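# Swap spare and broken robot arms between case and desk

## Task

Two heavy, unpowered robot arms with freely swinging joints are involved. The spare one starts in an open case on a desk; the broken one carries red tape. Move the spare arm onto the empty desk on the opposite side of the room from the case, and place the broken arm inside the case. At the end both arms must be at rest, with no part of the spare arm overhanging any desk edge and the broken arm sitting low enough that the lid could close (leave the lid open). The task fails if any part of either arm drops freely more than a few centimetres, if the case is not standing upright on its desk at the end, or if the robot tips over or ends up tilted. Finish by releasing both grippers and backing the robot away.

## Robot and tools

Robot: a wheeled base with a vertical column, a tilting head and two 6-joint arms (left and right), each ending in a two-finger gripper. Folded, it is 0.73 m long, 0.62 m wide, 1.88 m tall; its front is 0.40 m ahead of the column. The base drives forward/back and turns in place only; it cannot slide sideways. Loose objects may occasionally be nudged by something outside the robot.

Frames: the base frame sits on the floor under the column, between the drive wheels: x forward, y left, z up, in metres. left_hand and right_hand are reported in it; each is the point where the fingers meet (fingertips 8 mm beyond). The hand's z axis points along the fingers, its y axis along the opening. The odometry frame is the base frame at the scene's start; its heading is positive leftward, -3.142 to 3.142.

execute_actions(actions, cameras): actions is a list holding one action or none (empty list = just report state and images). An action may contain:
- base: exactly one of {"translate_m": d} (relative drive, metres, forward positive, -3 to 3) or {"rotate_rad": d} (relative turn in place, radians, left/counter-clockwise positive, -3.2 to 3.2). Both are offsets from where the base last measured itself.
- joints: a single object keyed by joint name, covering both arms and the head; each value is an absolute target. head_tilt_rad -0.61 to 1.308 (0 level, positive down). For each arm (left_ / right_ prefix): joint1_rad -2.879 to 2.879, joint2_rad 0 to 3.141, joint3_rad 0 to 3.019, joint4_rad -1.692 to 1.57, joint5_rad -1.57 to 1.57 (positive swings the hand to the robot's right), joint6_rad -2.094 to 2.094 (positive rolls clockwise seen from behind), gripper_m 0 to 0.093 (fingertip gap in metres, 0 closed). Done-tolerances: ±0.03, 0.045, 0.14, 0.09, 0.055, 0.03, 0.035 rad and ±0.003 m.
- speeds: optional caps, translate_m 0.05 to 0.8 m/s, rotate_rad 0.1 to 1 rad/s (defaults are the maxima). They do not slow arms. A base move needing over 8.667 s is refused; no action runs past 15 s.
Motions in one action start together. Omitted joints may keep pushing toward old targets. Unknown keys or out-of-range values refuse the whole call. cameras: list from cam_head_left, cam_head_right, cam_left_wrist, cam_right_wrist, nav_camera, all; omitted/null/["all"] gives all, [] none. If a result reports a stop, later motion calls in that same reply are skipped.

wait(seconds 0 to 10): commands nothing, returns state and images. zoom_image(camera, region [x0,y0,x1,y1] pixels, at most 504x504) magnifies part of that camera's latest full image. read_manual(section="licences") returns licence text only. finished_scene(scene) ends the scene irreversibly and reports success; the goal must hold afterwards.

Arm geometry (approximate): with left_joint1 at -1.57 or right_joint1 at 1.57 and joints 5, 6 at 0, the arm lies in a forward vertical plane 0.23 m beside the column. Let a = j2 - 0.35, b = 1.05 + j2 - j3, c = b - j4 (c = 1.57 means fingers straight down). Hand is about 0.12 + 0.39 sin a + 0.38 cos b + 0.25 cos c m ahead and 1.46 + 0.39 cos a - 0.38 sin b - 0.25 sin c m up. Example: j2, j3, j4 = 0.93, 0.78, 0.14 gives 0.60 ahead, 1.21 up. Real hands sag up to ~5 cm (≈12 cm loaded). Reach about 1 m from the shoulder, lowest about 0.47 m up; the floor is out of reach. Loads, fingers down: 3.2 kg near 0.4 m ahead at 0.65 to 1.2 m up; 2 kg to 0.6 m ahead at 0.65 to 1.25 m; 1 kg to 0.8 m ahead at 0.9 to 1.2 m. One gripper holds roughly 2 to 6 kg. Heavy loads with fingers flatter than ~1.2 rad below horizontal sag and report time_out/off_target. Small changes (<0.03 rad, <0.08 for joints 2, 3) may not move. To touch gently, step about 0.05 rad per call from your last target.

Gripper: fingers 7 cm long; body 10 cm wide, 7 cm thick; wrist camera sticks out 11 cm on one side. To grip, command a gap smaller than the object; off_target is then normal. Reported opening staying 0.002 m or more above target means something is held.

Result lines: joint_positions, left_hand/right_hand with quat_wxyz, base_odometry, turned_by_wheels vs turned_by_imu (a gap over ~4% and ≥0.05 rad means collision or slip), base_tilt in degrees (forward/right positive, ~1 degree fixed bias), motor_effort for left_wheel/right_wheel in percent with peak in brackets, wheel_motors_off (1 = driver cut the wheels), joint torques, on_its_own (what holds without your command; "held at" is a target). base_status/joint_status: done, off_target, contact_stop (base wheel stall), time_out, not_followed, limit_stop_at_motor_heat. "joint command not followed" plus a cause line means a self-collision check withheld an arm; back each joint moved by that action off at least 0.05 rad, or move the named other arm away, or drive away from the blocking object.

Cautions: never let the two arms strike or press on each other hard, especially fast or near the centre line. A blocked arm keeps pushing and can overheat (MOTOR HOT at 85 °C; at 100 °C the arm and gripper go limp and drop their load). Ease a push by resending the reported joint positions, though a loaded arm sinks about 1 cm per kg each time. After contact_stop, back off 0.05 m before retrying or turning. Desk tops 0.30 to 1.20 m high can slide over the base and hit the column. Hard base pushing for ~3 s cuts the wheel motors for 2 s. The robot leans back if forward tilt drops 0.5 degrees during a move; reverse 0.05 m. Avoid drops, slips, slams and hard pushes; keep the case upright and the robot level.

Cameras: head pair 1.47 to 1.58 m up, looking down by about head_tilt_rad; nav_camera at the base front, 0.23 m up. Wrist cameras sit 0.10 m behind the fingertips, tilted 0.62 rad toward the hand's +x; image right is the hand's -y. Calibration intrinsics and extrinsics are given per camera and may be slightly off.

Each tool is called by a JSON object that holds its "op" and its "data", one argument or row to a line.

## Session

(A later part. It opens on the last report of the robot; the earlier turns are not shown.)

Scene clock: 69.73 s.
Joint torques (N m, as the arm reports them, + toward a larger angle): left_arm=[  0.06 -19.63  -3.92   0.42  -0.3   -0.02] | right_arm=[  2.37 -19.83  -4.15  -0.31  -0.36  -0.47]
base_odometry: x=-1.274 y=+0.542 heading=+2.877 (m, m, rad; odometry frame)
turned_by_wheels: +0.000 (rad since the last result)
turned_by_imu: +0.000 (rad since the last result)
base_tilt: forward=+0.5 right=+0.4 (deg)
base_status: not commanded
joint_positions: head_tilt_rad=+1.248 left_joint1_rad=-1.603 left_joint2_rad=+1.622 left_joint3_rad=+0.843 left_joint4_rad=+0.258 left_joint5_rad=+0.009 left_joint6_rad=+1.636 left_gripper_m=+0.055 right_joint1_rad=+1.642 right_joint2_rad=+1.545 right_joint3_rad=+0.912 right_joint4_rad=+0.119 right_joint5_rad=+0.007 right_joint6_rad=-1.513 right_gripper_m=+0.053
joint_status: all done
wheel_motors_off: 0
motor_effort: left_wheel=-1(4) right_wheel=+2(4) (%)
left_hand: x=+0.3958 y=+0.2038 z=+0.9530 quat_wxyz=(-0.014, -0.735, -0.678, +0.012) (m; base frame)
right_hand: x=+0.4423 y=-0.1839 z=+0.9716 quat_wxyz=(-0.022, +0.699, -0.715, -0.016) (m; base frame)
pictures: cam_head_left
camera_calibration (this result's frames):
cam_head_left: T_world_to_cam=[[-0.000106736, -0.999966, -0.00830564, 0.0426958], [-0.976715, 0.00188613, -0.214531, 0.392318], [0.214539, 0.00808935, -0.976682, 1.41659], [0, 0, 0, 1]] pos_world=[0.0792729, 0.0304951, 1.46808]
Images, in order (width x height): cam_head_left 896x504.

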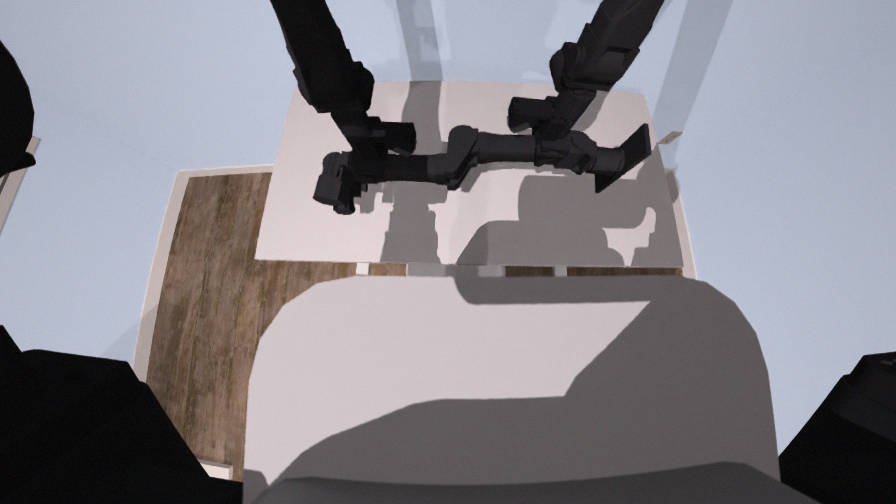

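{"op": "execute_actions", "data": {
  "actions": [
    {"base":{"translate_m":0.08},"speeds":{"translate_m":0.15},"joints":{"left_joint2_rad":1.64,"left_joint3_rad":0.89,"left_joint4_rad":0.295,"left_joint1_rad":-1.595,"right_joint2_rad":1.57,"right_joint3_rad":0.95,"right_joint4_rad":0.145}}
  ],
  "cameras": []
}}

{"op": "execute_actions", "data": {
  "actions": [
    {"joints":{"left_joint2_rad":1.72,"left_joint3_rad":0.95,"left_joint4_rad":0.31,"right_joint2_rad":1.64,"right_joint3_rad":1.0,"right_joint4_rad":0.17}}
  ],
  "cameras": []
}}

{"op": "execute_actions", "data": {
  "actions": [
    {"joints":{"left_joint1_rad":-1.64,"right_joint1_rad":1.6,"left_joint2_rad":1.75,"left_joint3_rad":0.975,"right_joint2_rad":1.67,"right_joint3_rad":1.025}}
  ],
  "cameras": []
}}

{"op": "execute_actions", "data": {
  "actions": [
    {"joints":{"left_joint1_rad":-1.685,"right_joint1_rad":1.555,"left_joint2_rad":1.78,"left_joint3_rad":1.0,"right_joint2_rad":1.7,"right_joint3_rad":1.045,"right_joint4_rad":0.185,"left_joint5_rad":-0.04,"right_joint5_rad":-0.04}}
  ],
  "cameras": []
}}

{"op": "execute_actions", "data": {
  "actions": [
    {"joints":{"left_joint1_rad":-1.725,"right_joint1_rad":1.51,"left_joint2_rad":1.81,"left_joint3_rad":1.03,"right_joint2_rad":1.72,"right_joint3_rad":1.06,"left_joint5_rad":-0.08,"right_joint5_rad":-0.08,"left_joint6_rad":1.59}}
  ],
  "cameras": []
}}

{"op": "execute_actions", "data": {
  "actions": [
    {"joints":{"left_joint2_rad":1.86,"left_joint3_rad":1.075,"right_joint2_rad":1.76,"right_joint3_rad":1.095}}
  ],
  "cameras": ["cam_head_left"]
}}

Scene clock: 80.73 s.
Joint torques (N m, as the arm reports them, + toward a larger angle): left_arm=[  0.11 -20.73  -5.     0.3   -0.29  -0.02] | right_arm=[  1.73 -21.4   -5.55  -0.2   -0.45  -0.48]
base_odometry: x=-1.351 y=+0.563 heading=+2.877 (m, m, rad; odometry frame)
turned_by_wheels: +0.000 (rad since the last result)
turned_by_imu: -0.001 (rad since the last result)
base_tilt: forward=+0.5 right=+0.4 (deg)
base_status: done
joint_positions: head_tilt_rad=+1.248 left_joint1_rad=-1.598 left_joint2_rad=+1.740 left_joint3_rad=+0.930 left_joint4_rad=+0.293 left_joint5_rad=+0.009 left_joint6_rad=+1.639 left_gripper_m=+0.055 right_joint1_rad=+1.642 right_joint2_rad=+1.665 right_joint3_rad=+0.992 right_joint4_rad=+0.163 right_joint5_rad=+0.008 right_joint6_rad=-1.512 right_gripper_m=+0.053
joint_status: all done
wheel_motors_off: 0
motor_effort: left_wheel=-1(31) right_wheel=+2(33) (%)
left_hand: x=+0.3958 y=+0.2060 z=+0.9118 quat_wxyz=(-0.014, -0.735, -0.678, +0.009) (m; base frame)
right_hand: x=+0.4423 y=-0.1814 z=+0.9298 quat_wxyz=(-0.024, +0.698, -0.715, -0.015) (m; base frame)
pictures: none
No camera images: the call's "cameras" was empty. Leave "cameras" out to get every camera's image.

Scene clock: 81.53 s.
Joint torques (N m, as the arm reports them, + toward a larger angle): left_arm=[ -0.24 -16.17  -2.94   0.77  -0.15  -0.01] | right_arm=[  2.66 -20.91  -5.19  -0.19  -0.34  -0.48]
base_odometry: x=-1.351 y=+0.563 heading=+2.877 (m, m, rad; odometry frame)
turned_by_wheels: +0.000 (rad since the last result)
turned_by_imu: +0.000 (rad since the last result)
base_tilt: forward=+0.5 right=+0.4 (deg)
base_status: not commanded
joint_positions: head_tilt_rad=+1.248 left_joint1_rad=-1.597 left_joint2_rad=+1.768 left_joint3_rad=+0.960 left_joint4_rad=+0.293 left_joint5_rad=+0.006 left_joint6_rad=+1.639 left_gripper_m=+0.055 right_joint1_rad=+1.640 right_joint2_rad=+1.721 right_joint3_rad=+1.038 right_joint4_rad=+0.183 right_joint5_rad=+0.007 right_joint6_rad=-1.512 right_gripper_m=+0.053
joint_status: all done
wheel_motors_off: 0
motor_effort: left_wheel=-2(4) right_wheel=+3(2) (%)
left_hand: x=+0.3994 y=+0.2067 z=+0.9010 quat_wxyz=(-0.014, -0.735, -0.678, +0.006) (m; base frame)
right_hand: x=+0.4458 y=-0.1812 z=+0.9094 quat_wxyz=(-0.027, +0.698, -0.716, -0.011) (m; base frame)
pictures: none
No camera images: the call's "cameras" was empty. Leave "cameras" out to get every camera's image.

Scene clock: 82.33 s.
Joint torques (N m, as the arm reports them, + toward a larger angle): left_arm=[ -0.93 -15.22  -2.23   0.85   0.06   0.13] | right_arm=[  1.75 -20.18  -5.19  -0.14  -0.07  -0.4 ]
base_odometry: x=-1.351 y=+0.563 heading=+2.877 (m, m, rad; odometry frame)
turned_by_wheels: +0.000 (rad since the last result)
turned_by_imu: +0.000 (rad since the last result)
base_tilt: forward=+0.5 right=+0.3 (deg)
base_status: not commanded
joint_positions: head_tilt_rad=+1.248 left_joint1_rad=-1.644 left_joint2_rad=+1.787 left_joint3_rad=+0.976 left_joint4_rad=+0.293 left_joint5_rad=+0.002 left_joint6_rad=+1.622 left_gripper_m=+0.055 right_joint1_rad=+1.593 right_joint2_rad=+1.755 right_joint3_rad=+1.062 right_joint4_rad=+0.185 right_joint5_rad=-0.002 right_joint6_rad=-1.526 right_gripper_m=+0.053
joint_status: all done
wheel_motors_off: 0
motor_effort: left_wheel=-3(2) right_wheel=+4(3) (%)
left_hand: x=+0.3976 y=+0.1768 z=+0.8956 quat_wxyz=(-0.026, -0.737, -0.675, +0.021) (m; base frame)
right_hand: x=+0.4431 y=-0.2106 z=+0.8961 quat_wxyz=(-0.013, +0.695, -0.719, -0.002) (m; base frame)
pictures: none
No camera images: the call's "cameras" was empty. Leave "cameras" out to get every camera's image.

Scene clock: 83.10 s.
Joint torques (N m, as the arm reports them, + toward a larger angle): left_arm=[ -0.99 -14.7   -2.53   0.9   -0.03   0.21] | right_arm=[  1.15 -21.49  -5.1   -0.06  -0.13  -0.27]
base_odometry: x=-1.351 y=+0.563 heading=+2.877 (m, m, rad; odometry frame)
turned_by_wheels: +0.000 (rad since the last result)
turned_by_imu: +0.000 (rad since the last result)
base_tilt: forward=+0.5 right=+0.3 (deg)
base_status: not commanded
joint_positions: head_tilt_rad=+1.248 left_joint1_rad=-1.690 left_joint2_rad=+1.809 left_joint3_rad=+1.006 left_joint4_rad=+0.293 left_joint5_rad=-0.036 left_joint6_rad=+1.615 left_gripper_m=+0.055 right_joint1_rad=+1.546 right_joint2_rad=+1.786 right_joint3_rad=+1.083 right_joint4_rad=+0.200 right_joint5_rad=-0.040 right_joint6_rad=-1.534 right_gripper_m=+0.053
joint_status: all done
wheel_motors_off: 0
motor_effort: left_wheel=-1(2) right_wheel=+4(3) (%)
left_hand: x=+0.4020 y=+0.1525 z=+0.8881 quat_wxyz=(-0.029, -0.742, -0.669, +0.018) (m; base frame)
right_hand: x=+0.4421 y=-0.2353 z=+0.8849 quat_wxyz=(-0.014, +0.690, -0.724, +0.001) (m; base frame)
pictures: none
No camera images: the call's "cameras" was empty. Leave "cameras" out to get every camera's image.

Scene clock: 84.00 s.
Joint torques (N m, as the arm reports them, + toward a larger angle): left_arm=[ -1.86 -15.09  -2.93   0.85  -0.21   0.01] | right_arm=[  0.29 -21.45  -5.38  -0.12  -0.23  -0.09]
base_odometry: x=-1.351 y=+0.563 heading=+2.877 (m, m, rad; odometry frame)
turned_by_wheels: +0.000 (rad since the last result)
turned_by_imu: +0.000 (rad since the last result)
base_tilt: forward=+0.6 right=+0.4 (deg)
base_status: not commanded
joint_positions: head_tilt_rad=+1.248 left_joint1_rad=-1.733 left_joint2_rad=+1.845 left_joint3_rad=+1.041 left_joint4_rad=+0.293 left_joint5_rad=-0.072 left_joint6_rad=+1.596 left_gripper_m=+0.055 right_joint1_rad=+1.501 right_joint2_rad=+1.803 right_joint3_rad=+1.099 right_joint4_rad=+0.201 right_joint5_rad=-0.077 right_joint6_rad=-1.551 right_gripper_m=+0.053
joint_status: all done
wheel_motors_off: 0
motor_effort: left_wheel=-4(4) right_wheel=+4(4) (%)
left_hand: x=+0.4020 y=+0.1289 z=+0.8774 quat_wxyz=(-0.030, -0.743, -0.669, +0.018) (m; base frame)
right_hand: x=+0.4417 y=-0.2597 z=+0.8795 quat_wxyz=(-0.013, +0.688, -0.726, +0.001) (m; base frame)
pictures: none
No camera images: the call's "cameras" was empty. Leave "cameras" out to get every camera's image.

Scene clock: 84.77 s.
Joint torques (N m, as the arm reports them, + toward a larger angle): left_arm=[ -1.94 -17.57  -4.21   0.59  -0.27   0.  ] | right_arm=[ -0.25 -21.48  -5.61  -0.05  -0.33  -0.13]
base_odometry: x=-1.351 y=+0.563 heading=+2.877 (m, m, rad; odometry frame)
turned_by_wheels: +0.000 (rad since the last result)
turned_by_imu: +0.000 (rad since the last result)
base_tilt: forward=+0.5 right=+0.4 (deg)
base_status: not commanded
joint_positions: head_tilt_rad=+1.248 left_joint1_rad=-1.729 left_joint2_rad=+1.919 left_joint3_rad=+1.104 left_joint4_rad=+0.301 left_joint5_rad=-0.071 left_joint6_rad=+1.596 left_gripper_m=+0.055 right_joint1_rad=+1.502 right_joint2_rad=+1.847 right_joint3_rad=+1.134 right_joint4_rad=+0.200 right_joint5_rad=-0.073 right_joint6_rad=-1.550 right_gripper_m=+0.053
joint_status: all done
wheel_motors_off: 0
motor_effort: left_wheel=-2(4) right_wheel=+3(4) (%)
left_hand: x=+0.3981 y=+0.1280 z=+0.8500 quat_wxyz=(-0.028, -0.742, -0.670, +0.019) (m; base frame)
right_hand: x=+0.4378 y=-0.2607 z=+0.8634 quat_wxyz=(-0.009, +0.687, -0.726, -0.001) (m; base frame)
pictures: cam_head_left
camera_calibration (this result's frames):
cam_head_left: T_world_to_cam=[[-0.000110076, -0.999966, -0.0083056, 0.0426959], [-0.976802, 0.00188613, -0.214138, 0.391717], [0.214147, 0.00808935, -0.976768, 1.41674], [0, 0, 0, 1]] pos_world=[0.0792439, 0.0304951, 1.46806]
Images, in order (width x height): cam_head_left 896x504.

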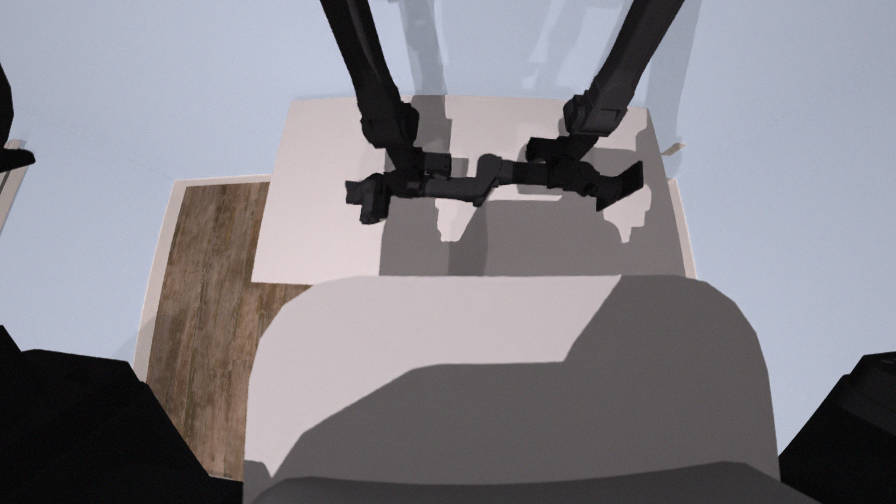

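{"op": "execute_actions", "data": {
  "actions": [
    {"joints":{"left_joint1_rad":-1.72,"left_joint2_rad":1.93,"left_joint3_rad":1.135,"right_joint2_rad":1.82,"right_joint3_rad":1.145}}
  ],
  "cameras": []
}}

{"op": "execute_actions", "data": {
  "actions": [
    {"joints":{"left_joint1_rad":-1.715,"left_joint2_rad":1.99,"left_joint3_rad":1.195,"right_joint2_rad":1.88,"right_joint3_rad":1.2}}
  ],
  "cameras": []
}}

{"op": "execute_actions", "data": {
  "actions": [
    {"joints":{"left_joint2_rad":2.045,"left_joint3_rad":1.25,"right_joint2_rad":1.94,"right_joint3_rad":1.255}}
  ],
  "cameras": []
}}

{"op": "execute_actions", "data": {
  "actions": [
    {"joints":{"left_joint2_rad":2.1,"left_joint3_rad":1.305,"right_joint2_rad":2.0,"right_joint3_rad":1.305}}
  ],
  "cameras": []
}}

{"op": "execute_actions", "data": {
  "actions": [
    {"joints":{"left_joint2_rad":2.14,"left_joint3_rad":1.335,"right_joint2_rad":2.03,"right_joint3_rad":1.325,"right_joint4_rad":0.205}}
  ],
  "cameras": ["cam_head_left"]
}}

Scene clock: 90.50 s.
Joint torques (N m, as the arm reports them, + toward a larger angle): left_arm=[ -1.99 -17.47  -4.47   0.55  -0.36   0.03] | right_arm=[  0.2  -20.85  -5.89  -0.25  -0.38  -0.18]
base_odometry: x=-1.351 y=+0.563 heading=+2.877 (m, m, rad; odometry frame)
turned_by_wheels: +0.000 (rad since the last result)
turned_by_imu: -0.001 (rad since the last result)
base_tilt: forward=+0.5 right=+0.4 (deg)
base_status: not commanded
joint_positions: head_tilt_rad=+1.248 left_joint1_rad=-1.725 left_joint2_rad=+1.990 left_joint3_rad=+1.168 left_joint4_rad=+0.303 left_joint5_rad=-0.069 left_joint6_rad=+1.597 left_gripper_m=+0.055 right_joint1_rad=+1.502 right_joint2_rad=+1.909 right_joint3_rad=+1.186 right_joint4_rad=+0.202 right_joint5_rad=-0.072 right_joint6_rad=-1.549 right_gripper_m=+0.053
joint_status: all done
wheel_motors_off: 0
motor_effort: left_wheel=-3(4) right_wheel=+3(3) (%)
left_hand: x=+0.3928 y=+0.1269 z=+0.8234 quat_wxyz=(-0.026, -0.742, -0.669, +0.020) (m; base frame)
right_hand: x=+0.4333 y=-0.2619 z=+0.8401 quat_wxyz=(-0.006, +0.687, -0.726, -0.003) (m; base frame)
pictures: none
No camera images: the call's "cameras" was empty. Leave "cameras" out to get every camera's image.

Scene clock: 91.17 s.
Joint torques (N m, as the arm reports them, + toward a larger angle): left_arm=[ -1.45 -14.74  -3.21   0.43  -0.21  -0.07] | right_arm=[ -0.46 -21.    -6.47  -0.35  -0.12  -0.22]
base_odometry: x=-1.351 y=+0.563 heading=+2.877 (m, m, rad; odometry frame)
turned_by_wheels: +0.000 (rad since the last result)
turned_by_imu: +0.000 (rad since the last result)
base_tilt: forward=+0.5 right=+0.3 (deg)
base_status: not commanded
joint_positions: head_tilt_rad=+1.248 left_joint1_rad=-1.722 left_joint2_rad=+2.021 left_joint3_rad=+1.209 left_joint4_rad=+0.303 left_joint5_rad=-0.072 left_joint6_rad=+1.604 left_gripper_m=+0.055 right_joint1_rad=+1.503 right_joint2_rad=+1.963 right_joint3_rad=+1.246 right_joint4_rad=+0.208 right_joint5_rad=-0.079 right_joint6_rad=-1.545 right_gripper_m=+0.053
joint_status: all done
wheel_motors_off: 0
motor_effort: left_wheel=-4(4) right_wheel=+3(4) (%)
left_hand: x=+0.3981 y=+0.1278 z=+0.8102 quat_wxyz=(-0.027, -0.743, -0.668, +0.014) (m; base frame)
right_hand: x=+0.4380 y=-0.2614 z=+0.8190 quat_wxyz=(-0.013, +0.686, -0.728, -0.002) (m; base frame)
pictures: none
No camera images: the call's "cameras" was empty. Leave "cameras" out to get every camera's image.

Scene clock: 91.90 s.
Joint torques (N m, as the arm reports them, + toward a larger angle): left_arm=[ -2.06 -15.52  -3.69   0.48  -0.39  -0.02] | right_arm=[ -1.34 -19.75  -5.33  -0.36  -0.4   -0.12]
base_odometry: x=-1.351 y=+0.563 heading=+2.877 (m, m, rad; odometry frame)
turned_by_wheels: +0.000 (rad since the last result)
turned_by_imu: +0.000 (rad since the last result)
base_tilt: forward=+0.5 right=+0.4 (deg)
base_status: not commanded
joint_positions: head_tilt_rad=+1.248 left_joint1_rad=-1.721 left_joint2_rad=+2.084 left_joint3_rad=+1.272 left_joint4_rad=+0.303 left_joint5_rad=-0.068 left_joint6_rad=+1.599 left_gripper_m=+0.055 right_joint1_rad=+1.503 right_joint2_rad=+2.006 right_joint3_rad=+1.292 right_joint4_rad=+0.204 right_joint5_rad=-0.071 right_joint6_rad=-1.550 right_gripper_m=+0.053
joint_status: all done
wheel_motors_off: 0
motor_effort: left_wheel=-4(6) right_wheel=+3(2) (%)
left_hand: x=+0.3945 y=+0.1251 z=+0.7862 quat_wxyz=(-0.028, -0.742, -0.670, +0.016) (m; base frame)
right_hand: x=+0.4375 y=-0.2638 z=+0.8022 quat_wxyz=(-0.009, +0.688, -0.726, +0.001) (m; base frame)
pictures: none
No camera images: the call's "cameras" was empty. Leave "cameras" out to get every camera's image.

Scene clock: 92.60 s.
Joint torques (N m, as the arm reports them, + toward a larger angle): left_arm=[ -2.11 -15.76  -4.13   0.39  -0.28   0.03] | right_arm=[ -0.56 -16.26  -2.95  -0.05  -0.39  -0.09]
base_odometry: x=-1.351 y=+0.563 heading=+2.877 (m, m, rad; odometry frame)
turned_by_wheels: +0.000 (rad since the last result)
turned_by_imu: +0.000 (rad since the last result)
base_tilt: forward=+0.5 right=+0.3 (deg)
base_status: not commanded
joint_positions: head_tilt_rad=+1.248 left_joint1_rad=-1.717 left_joint2_rad=+2.144 left_joint3_rad=+1.333 left_joint4_rad=+0.304 left_joint5_rad=-0.071 left_joint6_rad=+1.595 left_gripper_m=+0.055 right_joint1_rad=+1.505 right_joint2_rad=+2.027 right_joint3_rad=+1.316 right_joint4_rad=+0.196 right_joint5_rad=-0.073 right_joint6_rad=-1.554 right_gripper_m=+0.053
joint_status: all done
wheel_motors_off: 0
motor_effort: left_wheel=-3(4) right_wheel=+2(3) (%)
left_hand: x=+0.3917 y=+0.1257 z=+0.7635 quat_wxyz=(-0.027, -0.740, -0.672, +0.013) (m; base frame)
right_hand: x=+0.4369 y=-0.2629 z=+0.7939 quat_wxyz=(-0.009, +0.690, -0.724, -0.002) (m; base frame)
pictures: none
No camera images: the call's "cameras" was empty. Leave "cameras" out to get every camera's image.

Scene clock: 93.13 s.
Joint torques (N m, as the arm reports them, + toward a larger angle): left_arm=[ -2.21 -12.36  -2.09   0.46  -0.25   0.02] | right_arm=[ -1.03 -13.82  -1.18   0.72  -0.32  -0.05]
base_odometry: x=-1.351 y=+0.563 heading=+2.877 (m, m, rad; odometry frame)
turned_by_wheels: +0.000 (rad since the last result)
turned_by_imu: +0.000 (rad since the last result)
base_tilt: forward=+0.5 right=+0.4 (deg)
base_status: not commanded
joint_positions: head_tilt_rad=+1.248 left_joint1_rad=-1.717 left_joint2_rad=+2.145 left_joint3_rad=+1.335 left_joint4_rad=+0.304 left_joint5_rad=-0.071 left_joint6_rad=+1.595 left_gripper_m=+0.055 right_joint1_rad=+1.505 right_joint2_rad=+2.029 right_joint3_rad=+1.319 right_joint4_rad=+0.196 right_joint5_rad=-0.073 right_joint6_rad=-1.554 right_gripper_m=+0.053
joint_status: all done
wheel_motors_off: 0
motor_effort: left_wheel=-3(4) right_wheel=+3(2) (%)
left_hand: x=+0.3921 y=+0.1257 z=+0.7630 quat_wxyz=(-0.027, -0.740, -0.672, +0.012) (m; base frame)
right_hand: x=+0.4376 y=-0.2628 z=+0.7933 quat_wxyz=(-0.010, +0.690, -0.724, -0.002) (m; base frame)
pictures: cam_head_left
camera_calibration (this result's frames):
cam_head_left: T_world_to_cam=[[-0.000110076, -0.999966, -0.0083056, 0.0426959], [-0.976802, 0.00188613, -0.214138, 0.391717], [0.214147, 0.00808935, -0.976768, 1.41674], [0, 0, 0, 1]] pos_world=[0.0792439, 0.0304951, 1.46806]
Images, in order (width x height): cam_head_left 896x504.

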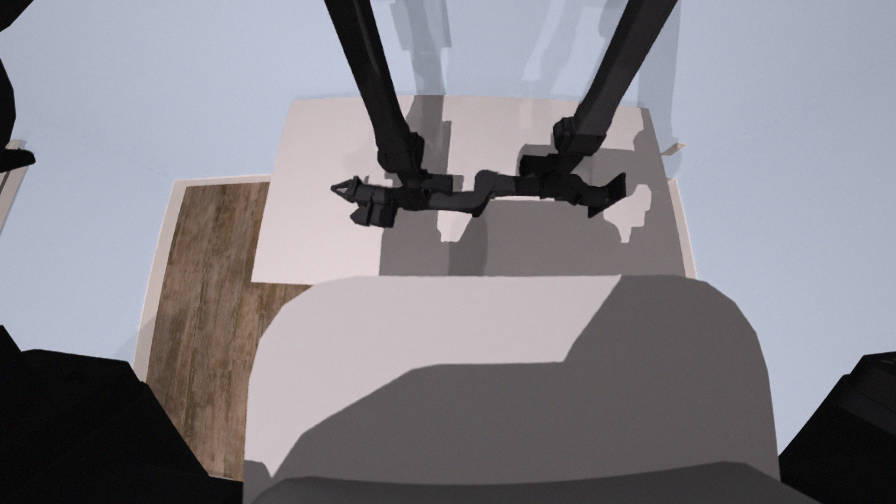

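{"op": "execute_actions", "data": {
  "actions": [
    {"joints":{"left_gripper_m":0.093,"right_gripper_m":0.093}}
  ],
  "cameras": []
}}

{"op": "execute_actions", "data": {
  "actions": [
    {"joints":{"left_joint2_rad":2.04,"left_joint3_rad":1.23,"right_joint2_rad":1.93,"right_joint3_rad":1.225}}
  ],
  "cameras": []
}}

{"op": "execute_actions", "data": {
  "actions": [
    {"joints":{"left_joint2_rad":1.8,"left_joint3_rad":0.99,"right_joint2_rad":1.72,"right_joint3_rad":1.04}}
  ],
  "cameras": ["cam_head_left"]
}}

{"op": "execute_actions", "data": {
  "actions": [
    {"base":{"translate_m":-1.6},"joints":{"head_tilt_rad":0.9,"left_joint1_rad":-1.645,"left_joint5_rad":0,"left_joint6_rad":1.63,"right_joint1_rad":1.58,"right_joint5_rad":0,"left_joint2_rad":1.65,"left_joint3_rad":0.84,"left_joint4_rad":0.27,"right_joint2_rad":1.61,"right_joint3_rad":0.935,"right_joint4_rad":0.15}}
  ],
  "cameras": []
}}

{"op": "execute_actions", "data": {
  "actions": [
    {"base":{"rotate_rad":1.57}}
  ],
  "cameras": ["cam_head_left"]
}}

Scene clock: 100.50 s.
Joint torques (N m, as the arm reports them, + toward a larger angle): left_arm=[ -1.94 -12.38  -2.06   0.45   0.04   0.01] | right_arm=[ -0.4  -14.07  -1.45   0.72  -0.21  -0.1 ]
base_odometry: x=-1.351 y=+0.563 heading=+2.877 (m, m, rad; odometry frame)
turned_by_wheels: +0.000 (rad since the last result)
turned_by_imu: -0.001 (rad since the last result)
base_tilt: forward=+0.5 right=+0.4 (deg)
base_status: not commanded
joint_positions: head_tilt_rad=+1.248 left_joint1_rad=-1.717 left_joint2_rad=+2.145 left_joint3_rad=+1.335 left_joint4_rad=+0.304 left_joint5_rad=-0.078 left_joint6_rad=+1.595 left_gripper_m=+0.093 right_joint1_rad=+1.505 right_joint2_rad=+2.029 right_joint3_rad=+1.323 right_joint4_rad=+0.196 right_joint5_rad=-0.078 right_joint6_rad=-1.555 right_gripper_m=+0.093
joint_status: all done
wheel_motors_off: 0
motor_effort: left_wheel=-2(3) right_wheel=+1(2) (%)
left_hand: x=+0.3922 y=+0.1268 z=+0.7629 quat_wxyz=(-0.025, -0.740, -0.672, +0.010) (m; base frame)
right_hand: x=+0.4402 y=-0.2621 z=+0.7930 quat_wxyz=(-0.013, +0.690, -0.724, -0.002) (m; base frame)
pictures: none
No camera images: the call's "cameras" was empty. Leave "cameras" out to get every camera's image.

Scene clock: 101.37 s.
Joint torques (N m, as the arm reports them, + toward a larger angle): left_arm=[ -2.01 -12.42  -2.33   0.47   0.05   0.01] | right_arm=[  0.33 -14.7   -2.06   0.65  -0.18  -0.04]
base_odometry: x=-1.351 y=+0.563 heading=+2.877 (m, m, rad; odometry frame)
turned_by_wheels: +0.000 (rad since the last result)
turned_by_imu: +0.000 (rad since the last result)
base_tilt: forward=+0.5 right=+0.4 (deg)
base_status: not commanded
joint_positions: head_tilt_rad=+1.248 left_joint1_rad=-1.717 left_joint2_rad=+2.041 left_joint3_rad=+1.234 left_joint4_rad=+0.304 left_joint5_rad=-0.078 left_joint6_rad=+1.595 left_gripper_m=+0.093 right_joint1_rad=+1.505 right_joint2_rad=+1.935 right_joint3_rad=+1.227 right_joint4_rad=+0.199 right_joint5_rad=-0.078 right_joint6_rad=-1.556 right_gripper_m=+0.093
joint_status: all done
wheel_motors_off: 0
motor_effort: left_wheel=-1(3) right_wheel=+3(3) (%)
left_hand: x=+0.4010 y=+0.1311 z=+0.8018 quat_wxyz=(-0.026, -0.740, -0.673, +0.009) (m; base frame)
right_hand: x=+0.4420 y=-0.2601 z=+0.8291 quat_wxyz=(-0.013, +0.690, -0.724, -0.002) (m; base frame)
pictures: none
No camera images: the call's "cameras" was empty. Leave "cameras" out to get every camera's image.

Scene clock: 102.37 s.
Joint torques (N m, as the arm reports them, + toward a larger angle): left_arm=[ -1.65 -11.66  -2.5    0.39   0.04   0.  ] | right_arm=[ -0.05 -13.43  -1.57   0.38  -0.23  -0.05]
base_odometry: x=-1.351 y=+0.563 heading=+2.877 (m, m, rad; odometry frame)
turned_by_wheels: +0.000 (rad since the last result)
turned_by_imu: +0.000 (rad since the last result)
base_tilt: forward=+0.5 right=+0.4 (deg)
base_status: not commanded
joint_positions: head_tilt_rad=+1.248 left_joint1_rad=-1.717 left_joint2_rad=+1.788 left_joint3_rad=+0.999 left_joint4_rad=+0.304 left_joint5_rad=-0.078 left_joint6_rad=+1.595 left_gripper_m=+0.093 right_joint1_rad=+1.505 right_joint2_rad=+1.707 right_joint3_rad=+1.046 right_joint4_rad=+0.202 right_joint5_rad=-0.078 right_joint6_rad=-1.556 right_gripper_m=+0.093
joint_status: all done
wheel_motors_off: 0
motor_effort: left_wheel=-2(3) right_wheel=+3(3) (%)
left_hand: x=+0.4117 y=+0.1424 z=+0.8962 quat_wxyz=(-0.032, -0.739, -0.673, +0.003) (m; base frame)
right_hand: x=+0.4631 y=-0.2559 z=+0.9135 quat_wxyz=(-0.030, +0.691, -0.722, +0.016) (m; base frame)
pictures: cam_head_left
camera_calibration (this result's frames):
cam_head_left: T_world_to_cam=[[-0.000110076, -0.999966, -0.0083056, 0.0426959], [-0.976802, 0.00188613, -0.214138, 0.391717], [0.214147, 0.00808935, -0.976768, 1.41674], [0, 0, 0, 1]] pos_world=[0.0792439, 0.0304951, 1.46806]
Images, in order (width x height): cam_head_left 896x504.

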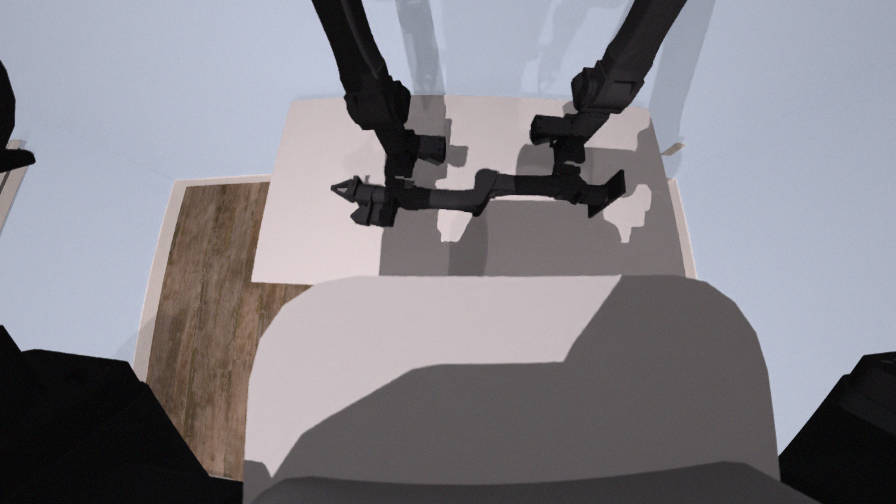

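Scene clock: 106.47 s.
Joint torques (N m, as the arm reports them, + toward a larger angle): left_arm=[ -1.18 -11.5   -2.42  -0.32   0.23   0.12] | right_arm=[ -0.37 -14.52  -1.61  -0.15  -0.02  -0.04]
base_odometry: x=+0.193 y=+0.144 heading=+2.876 (m, m, rad; odometry frame)
turned_by_wheels: -0.001 (rad since the last result)
turned_by_imu: +0.002 (rad since the last result)
base_tilt: forward=+0.5 right=+0.3 (deg)
base_status: done
joint_positions: head_tilt_rad=+0.914 left_joint1_rad=-1.638 left_joint2_rad=+1.645 left_joint3_rad=+0.844 left_joint4_rad=+0.284 left_joint5_rad=-0.002 left_joint6_rad=+1.623 left_gripper_m=+0.093 right_joint1_rad=+1.584 right_joint2_rad=+1.612 right_joint3_rad=+0.936 right_joint4_rad=+0.155 right_joint5_rad=-0.002 right_joint6_rad=-1.556 right_gripper_m=+0.093
joint_status: all done
wheel_motors_off: 0
motor_effort: left_wheel=-1(50) right_wheel=+1(60) (%)
left_hand: x=+0.3910 y=+0.1846 z=+0.9474 quat_wxyz=(-0.023, -0.737, -0.676, +0.017) (m; base frame)
right_hand: x=+0.4337 y=-0.2171 z=+0.9484 quat_wxyz=(-0.006, +0.704, -0.710, -0.004) (m; base frame)
pictures: none
No camera images: the call's "cameras" was empty. Leave "cameras" out to get every camera's image.

Scene clock: 109.63 s.
Joint torques (N m, as the arm reports them, + toward a larger angle): left_arm=[ -0.55 -11.15  -2.42  -0.35   0.21   0.11] | right_arm=[ -0.03 -13.73  -1.62   0.2   -0.04  -0.04]
base_odometry: x=+0.193 y=+0.144 heading=-1.838 (m, m, rad; odometry frame)
turned_by_wheels: +1.569 (rad since the last result)
turned_by_imu: +1.569 (rad since the last result)
base_tilt: forward=+0.5 right=+0.4 (deg)
base_status: done
joint_positions: head_tilt_rad=+0.914 left_joint1_rad=-1.644 left_joint2_rad=+1.645 left_joint3_rad=+0.844 left_joint4_rad=+0.284 left_joint5_rad=-0.002 left_joint6_rad=+1.623 left_gripper_m=+0.093 right_joint1_rad=+1.584 right_joint2_rad=+1.612 right_joint3_rad=+0.938 right_joint4_rad=+0.155 right_joint5_rad=-0.001 right_joint6_rad=-1.556 right_gripper_m=+0.093
joint_status: not commanded
wheel_motors_off: 0
motor_effort: left_wheel=-5(34) right_wheel=+4(50) (%)
left_hand: x=+0.3909 y=+0.1814 z=+0.9476 quat_wxyz=(-0.025, -0.737, -0.675, +0.019) (m; base frame)
right_hand: x=+0.4346 y=-0.2173 z=+0.9483 quat_wxyz=(-0.006, +0.704, -0.710, -0.003) (m; base frame)
pictures: cam_head_left
camera_calibration (this result's frames):
cam_head_left: T_world_to_cam=[[0.00261973, -0.999966, -0.00788239, 0.0419077], [-0.85256, 0.00188613, -0.522626, 0.860576], [0.522623, 0.00808935, -0.852526, 1.20999], [0, 0, 0, 1]] pos_world=[0.101217, 0.0304951, 1.48163]
Images, in order (width x height): cam_head_left 896x504.

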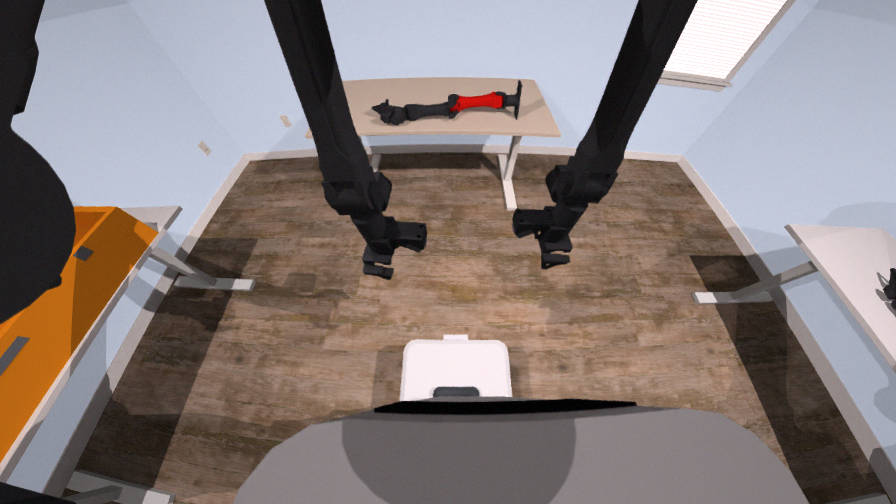

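{"op": "execute_actions", "data": {
  "actions": [
    {"base":{"translate_m":1.11},"joints":{"head_tilt_rad":1.25}}
  ],
  "cameras": ["cam_head_left"]
}}

{"op": "execute_actions", "data": {
  "actions": [
    {"base":{"rotate_rad":0.09}}
  ],
  "cameras": ["cam_head_left","cam_left_wrist","cam_right_wrist"]
}}

Scene clock: 116.20 s.
Joint torques (N m, as the arm reports them, + toward a larger angle): left_arm=[ -1.05 -11.41  -2.46  -0.27   0.22   0.1 ] | right_arm=[  0.96 -14.18  -1.7    0.19  -0.03  -0.05]
base_odometry: x=-0.100 y=-0.927 heading=-1.838 (m, m, rad; odometry frame)
turned_by_wheels: +0.000 (rad since the last result)
turned_by_imu: -0.002 (rad since the last result)
base_tilt: forward=+0.5 right=+0.4 (deg)
base_status: done
joint_positions: head_tilt_rad=+1.248 left_joint1_rad=-1.644 left_joint2_rad=+1.645 left_joint3_rad=+0.844 left_joint4_rad=+0.283 left_joint5_rad=-0.002 left_joint6_rad=+1.623 left_gripper_m=+0.093 right_joint1_rad=+1.584 right_joint2_rad=+1.612 right_joint3_rad=+0.939 right_joint4_rad=+0.155 right_joint5_rad=-0.001 right_joint6_rad=-1.556 right_gripper_m=+0.093
joint_status: all done
wheel_motors_off: 0
motor_effort: left_wheel=+1(49) right_wheel=+0(55) (%)
left_hand: x=+0.3907 y=+0.1814 z=+0.9476 quat_wxyz=(-0.024, -0.737, -0.675, +0.019) (m; base frame)
right_hand: x=+0.4354 y=-0.2172 z=+0.9483 quat_wxyz=(-0.006, +0.704, -0.710, -0.002) (m; base frame)
pictures: cam_head_left
camera_calibration (this result's frames):
cam_head_left: T_world_to_cam=[[-0.000108156, -0.999966, -0.00830562, 0.0426958], [-0.976752, 0.00188613, -0.214364, 0.392062], [0.214372, 0.00808935, -0.976719, 1.41665], [0, 0, 0, 1]] pos_world=[0.0792606, 0.0304951, 1.46807]
Images, in order (width x height): cam_head_left 896x504.

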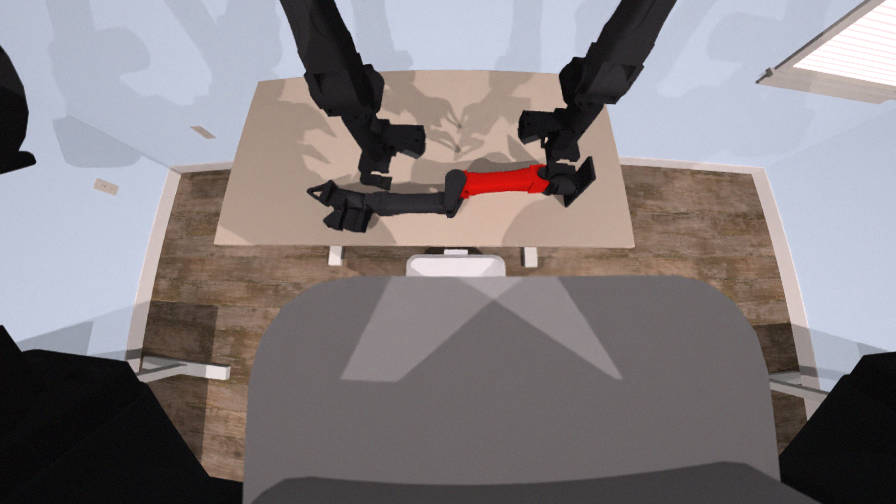

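Scene clock: 117.27 s.
Joint torques (N m, as the arm reports them, + toward a larger angle): left_arm=[ -0.74 -11.33  -2.38  -0.3    0.21   0.1 ] | right_arm=[ -0.18 -14.52  -1.73   0.17  -0.07  -0.04]
base_odometry: x=-0.100 y=-0.927 heading=-1.750 (m, m, rad; odometry frame)
turned_by_wheels: +0.088 (rad since the last result)
turned_by_imu: +0.087 (rad since the last result)
base_tilt: forward=+0.5 right=+0.4 (deg)
base_status: done
joint_positions: head_tilt_rad=+1.248 left_joint1_rad=-1.644 left_joint2_rad=+1.645 left_joint3_rad=+0.844 left_joint4_rad=+0.283 left_joint5_rad=-0.001 left_joint6_rad=+1.623 left_gripper_m=+0.093 right_joint1_rad=+1.584 right_joint2_rad=+1.612 right_joint3_rad=+0.939 right_joint4_rad=+0.155 right_joint5_rad=-0.001 right_joint6_rad=-1.556 right_gripper_m=+0.093
joint_status: not commanded
wheel_motors_off: 0
motor_effort: left_wheel=-1(47) right_wheel=+1(41) (%)
left_hand: x=+0.3907 y=+0.1813 z=+0.9476 quat_wxyz=(-0.025, -0.737, -0.675, +0.019) (m; base frame)
right_hand: x=+0.4354 y=-0.2172 z=+0.9483 quat_wxyz=(-0.006, +0.704, -0.710, -0.002) (m; base frame)
pictures: cam_head_left, cam_left_wrist, cam_right_wrist
camera_calibration (this result's frames):
cam_head_left: T_world_to_cam=[[-0.000108155, -0.999966, -0.00830562, 0.0426958], [-0.976752, 0.00188613, -0.214364, 0.392062], [0.214373, 0.00808935, -0.976718, 1.41665], [0, 0, 0, 1]] pos_world=[0.0792606, 0.0304951, 1.46807]
cam_left_wrist: T_world_to_cam=[[-0.997186, 0.0748572, 0.00409395, 0.36745], [0.0646788, 0.831415, 0.551875, -0.695602], [0.0379081, 0.550587, -0.833917, 0.803323], [0, 0, 0, 1]] pos_world=[0.380954, 0.108528, 1.05229]
cam_right_wrist: T_world_to_cam=[[0.999846, -0.00479186, 0.0168602, -0.45835], [-0.0137817, -0.809263, 0.587285, -0.727309], [0.0108301, -0.587427, -0.809205, 0.759279], [0, 0, 0, 1]] pos_world=[0.440033, -0.144759, 1.04928]
Images, in order (width x height): cam_head_left 896x504, cam_left_wrist 504x504, cam_right_wrist 504x504.

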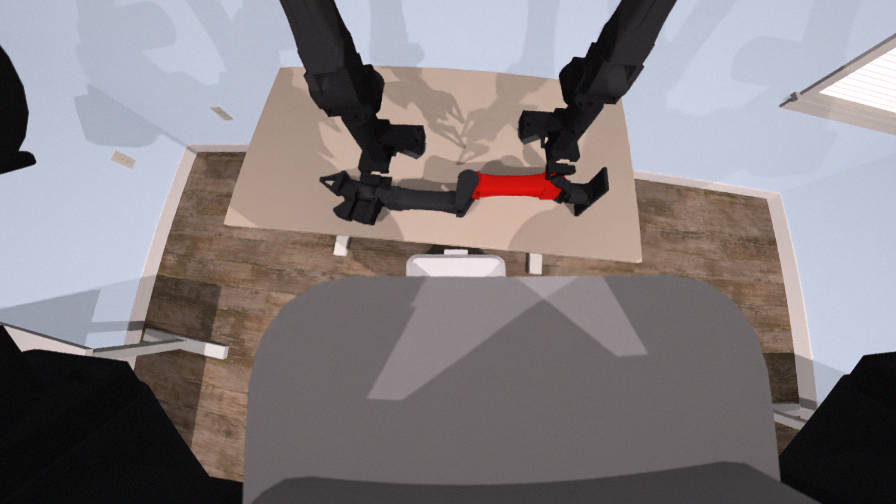

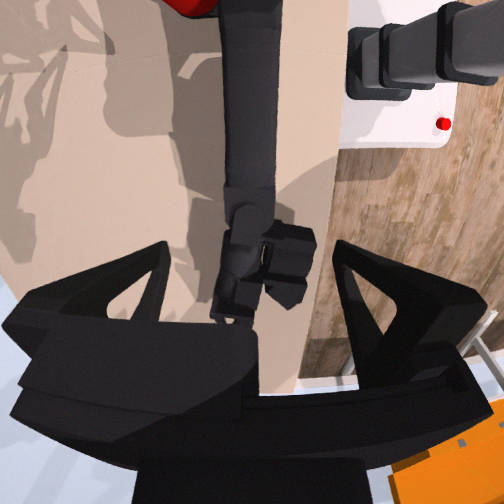

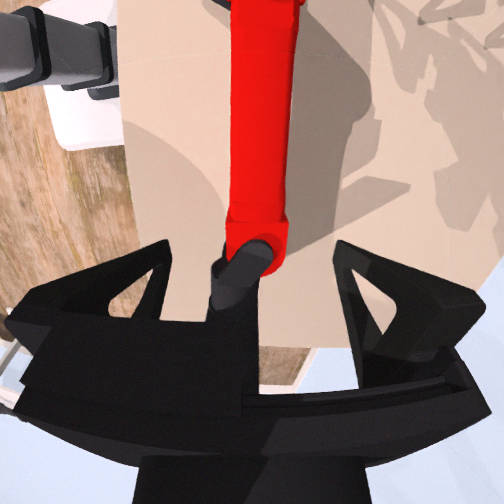

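Well aligned.

{"op": "execute_actions", "data": {
  "actions": [
    {"joints":{"left_joint2_rad":1.94,"left_joint3_rad":1.11,"left_joint4_rad":0.325,"right_joint2_rad":1.83,"right_joint3_rad":1.125,"right_joint4_rad":0.21}}
  ],
  "cameras": []
}}

{"op": "execute_actions", "data": {
  "actions": [
    {"joints":{"left_joint2_rad":2.02,"left_joint3_rad":1.18,"right_joint2_rad":1.915,"right_joint3_rad":1.19}}
  ],
  "cameras": []
}}

{"op": "execute_actions", "data": {
  "actions": [
    {"joints":{"left_joint2_rad":2.085,"left_joint3_rad":1.25,"left_joint4_rad":0.31,"right_joint2_rad":1.98,"right_joint3_rad":1.255}}
  ],
  "cameras": []
}}

{"op": "execute_actions", "data": {
  "actions": [
    {"joints":{"left_joint2_rad":2.145,"left_joint3_rad":1.315,"right_joint2_rad":2.045,"right_joint3_rad":1.32}}
  ],
  "cameras": []
}}

{"op": "execute_actions", "data": {
  "actions": [
    {"joints":{"left_gripper_m":0.0,"right_gripper_m":0.0}}
  ],
  "cameras": ["cam_left_wrist","cam_right_wrist"]
}}

Scene clock: 123.13 s.
Joint torques (N m, as the arm reports them, + toward a larger angle): left_arm=[ -1.41 -13.16  -2.27   0.65   0.21   0.11] | right_arm=[  0.13 -13.99  -1.58   0.25  -0.08  -0.09]
base_odometry: x=-0.100 y=-0.927 heading=-1.750 (m, m, rad; odometry frame)
turned_by_wheels: +0.000 (rad since the last result)
turned_by_imu: -0.001 (rad since the last result)
base_tilt: forward=+0.5 right=+0.4 (deg)
base_status: not commanded
joint_positions: head_tilt_rad=+1.248 left_joint1_rad=-1.644 left_joint2_rad=+1.949 left_joint3_rad=+1.110 left_joint4_rad=+0.314 left_joint5_rad=-0.001 left_joint6_rad=+1.623 left_gripper_m=+0.093 right_joint1_rad=+1.584 right_joint2_rad=+1.838 right_joint3_rad=+1.123 right_joint4_rad=+0.209 right_joint5_rad=-0.001 right_joint6_rad=-1.556 right_gripper_m=+0.093
joint_status: all done
wheel_motors_off: 0
motor_effort: left_wheel=-2(3) right_wheel=+4(4) (%)
left_hand: x=+0.3891 y=+0.1744 z=+0.8365 quat_wxyz=(-0.022, -0.737, -0.675, +0.021) (m; base frame)
right_hand: x=+0.4394 y=-0.2163 z=+0.8658 quat_wxyz=(-0.011, +0.704, -0.710, +0.002) (m; base frame)
pictures: none
No camera images: the call's "cameras" was empty. Leave "cameras" out to get every camera's image.

Scene clock: 123.93 s.
Joint torques (N m, as the arm reports them, + toward a larger angle): left_arm=[ -1.22 -12.1   -2.69   0.67   0.21   0.1 ] | right_arm=[ -0.15 -13.77  -1.97   0.39  -0.07  -0.1 ]
base_odometry: x=-0.100 y=-0.927 heading=-1.750 (m, m, rad; odometry frame)
turned_by_wheels: +0.000 (rad since the last result)
turned_by_imu: +0.000 (rad since the last result)
base_tilt: forward=+0.5 right=+0.4 (deg)
base_status: not commanded
joint_positions: head_tilt_rad=+1.248 left_joint1_rad=-1.644 left_joint2_rad=+2.010 left_joint3_rad=+1.187 left_joint4_rad=+0.314 left_joint5_rad=-0.001 left_joint6_rad=+1.623 left_gripper_m=+0.093 right_joint1_rad=+1.584 right_joint2_rad=+1.906 right_joint3_rad=+1.195 right_joint4_rad=+0.209 right_joint5_rad=-0.001 right_joint6_rad=-1.556 right_gripper_m=+0.093
joint_status: all done
wheel_motors_off: 0
motor_effort: left_wheel=-1(4) right_wheel=+5(5) (%)
left_hand: x=+0.3974 y=+0.1725 z=+0.8113 quat_wxyz=(-0.028, -0.737, -0.675, +0.016) (m; base frame)
right_hand: x=+0.4427 y=-0.2160 z=+0.8393 quat_wxyz=(-0.012, +0.704, -0.710, +0.003) (m; base frame)
pictures: none
No camera images: the call's "cameras" was empty. Leave "cameras" out to get every camera's image.

Scene clock: 124.67 s.
Joint torques (N m, as the arm reports them, + toward a larger angle): left_arm=[ -1.29 -11.5   -2.52   0.08   0.22   0.11] | right_arm=[  0.6  -13.58  -2.38   0.44  -0.05  -0.01]
base_odometry: x=-0.100 y=-0.927 heading=-1.750 (m, m, rad; odometry frame)
turned_by_wheels: +0.000 (rad since the last result)
turned_by_imu: +0.000 (rad since the last result)
base_tilt: forward=+0.5 right=+0.3 (deg)
base_status: not commanded
joint_positions: head_tilt_rad=+1.248 left_joint1_rad=-1.644 left_joint2_rad=+2.078 left_joint3_rad=+1.255 left_joint4_rad=+0.314 left_joint5_rad=-0.001 left_joint6_rad=+1.623 left_gripper_m=+0.093 right_joint1_rad=+1.584 right_joint2_rad=+1.971 right_joint3_rad=+1.260 right_joint4_rad=+0.209 right_joint5_rad=-0.001 right_joint6_rad=-1.556 right_gripper_m=+0.093
joint_status: all done
wheel_motors_off: 0
motor_effort: left_wheel=-2(3) right_wheel=+4(6) (%)
left_hand: x=+0.3930 y=+0.1710 z=+0.7853 quat_wxyz=(-0.027, -0.737, -0.675, +0.016) (m; base frame)
right_hand: x=+0.4421 y=-0.2157 z=+0.8145 quat_wxyz=(-0.012, +0.704, -0.710, +0.003) (m; base frame)
pictures: none
No camera images: the call's "cameras" was empty. Leave "cameras" out to get every camera's image.

Scene clock: 125.40 s.
Joint torques (N m, as the arm reports them, + toward a larger angle): left_arm=[ -1.28 -11.13  -2.5    0.07   0.2    0.09] | right_arm=[  0.51 -13.2   -2.21   0.24  -0.11  -0.09]
base_odometry: x=-0.100 y=-0.927 heading=-1.750 (m, m, rad; odometry frame)
turned_by_wheels: +0.000 (rad since the last result)
turned_by_imu: +0.000 (rad since the last result)
base_tilt: forward=+0.5 right=+0.3 (deg)
base_status: not commanded
joint_positions: head_tilt_rad=+1.248 left_joint1_rad=-1.644 left_joint2_rad=+2.136 left_joint3_rad=+1.319 left_joint4_rad=+0.314 left_joint5_rad=-0.001 left_joint6_rad=+1.623 left_gripper_m=+0.093 right_joint1_rad=+1.584 right_joint2_rad=+2.036 right_joint3_rad=+1.325 right_joint4_rad=+0.209 right_joint5_rad=-0.001 right_joint6_rad=-1.556 right_gripper_m=+0.093
joint_status: all done
wheel_motors_off: 0
motor_effort: left_wheel=-4(1) right_wheel=+4(6) (%)
left_hand: x=+0.3935 y=+0.1696 z=+0.7629 quat_wxyz=(-0.030, -0.737, -0.675, +0.013) (m; base frame)
right_hand: x=+0.4397 y=-0.2154 z=+0.7894 quat_wxyz=(-0.012, +0.704, -0.710, +0.003) (m; base frame)
pictures: none
No camera images: the call's "cameras" was empty. Leave "cameras" out to get every camera's image.

Scene clock: 126.10 s.
Joint torques (N m, as the arm reports them, + toward a larger angle): left_arm=[ -1.27 -11.51  -2.52   0.21   0.17  -0.03] | right_arm=[  0.19 -13.47  -2.16   0.28  -0.04  -0.14]
base_odometry: x=-0.100 y=-0.927 heading=-1.750 (m, m, rad; odometry frame)
turned_by_wheels: +0.000 (rad since the last result)
turned_by_imu: +0.000 (rad since the last result)
base_tilt: forward=+0.5 right=+0.4 (deg)
base_status: not commanded
joint_positions: head_tilt_rad=+1.248 left_joint1_rad=-1.644 left_joint2_rad=+2.138 left_joint3_rad=+1.320 left_joint4_rad=+0.309 left_joint5_rad=-0.001 left_joint6_rad=+1.640 left_gripper_m=+0.055 right_joint1_rad=+1.584 right_joint2_rad=+2.036 right_joint3_rad=+1.325 right_joint4_rad=+0.213 right_joint5_rad=-0.002 right_joint6_rad=-1.547 right_gripper_m=+0.053
joint_status: left_gripper_m off_target (ended at +0.055, target +0.000); right_gripper_m off_target (ended at +0.053, target +0.000)
wheel_motors_off: 0
motor_effort: left_wheel=-3(4) right_wheel=+5(4) (%)
left_hand: x=+0.3909 y=+0.1695 z=+0.7623 quat_wxyz=(-0.028, -0.743, -0.669, +0.016) (m; base frame)
right_hand: x=+0.4406 y=-0.2153 z=+0.7894 quat_wxyz=(-0.014, +0.701, -0.713, +0.004) (m; base frame)
pictures: cam_left_wrist, cam_right_wrist
camera_calibration (this result's frames):
cam_left_wrist: T_world_to_cam=[[-0.995868, 0.0906292, -0.00569657, 0.373621], [0.0724546, 0.830842, 0.551772, -0.586334], [0.0547396, 0.54908, -0.833975, 0.648971], [0, 0, 0, 1]] pos_world=[0.379036, 0.096953, 0.866877]
cam_right_wrist: T_world_to_cam=[[0.99925, -0.0137959, 0.0361804, -0.477871], [-0.0323962, -0.809657, 0.586008, -0.623211], [0.0212093, -0.586741, -0.809497, 0.627609], [0, 0, 0, 1]] pos_world=[0.444012, -0.142936, 0.890544]
Images, in order (width x height): cam_left_wrist 504x504, cam_right_wrist 504x504.

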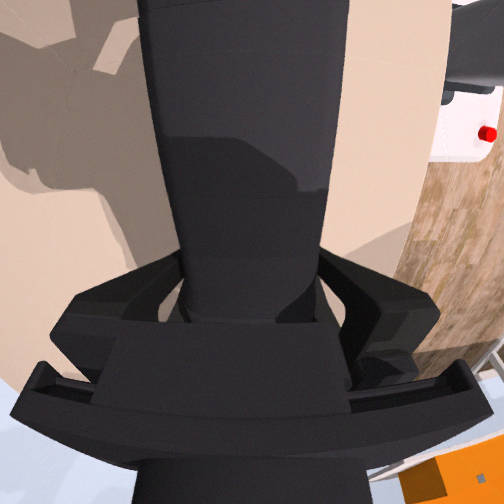

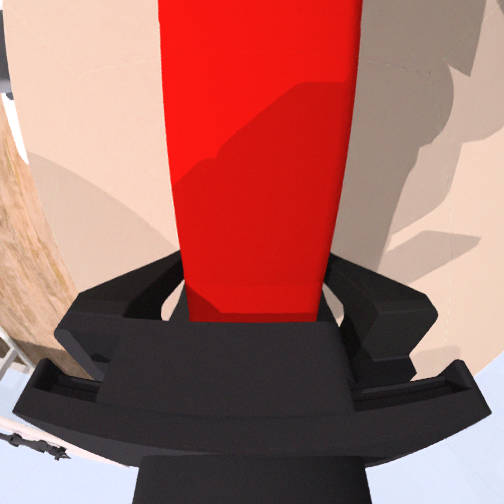

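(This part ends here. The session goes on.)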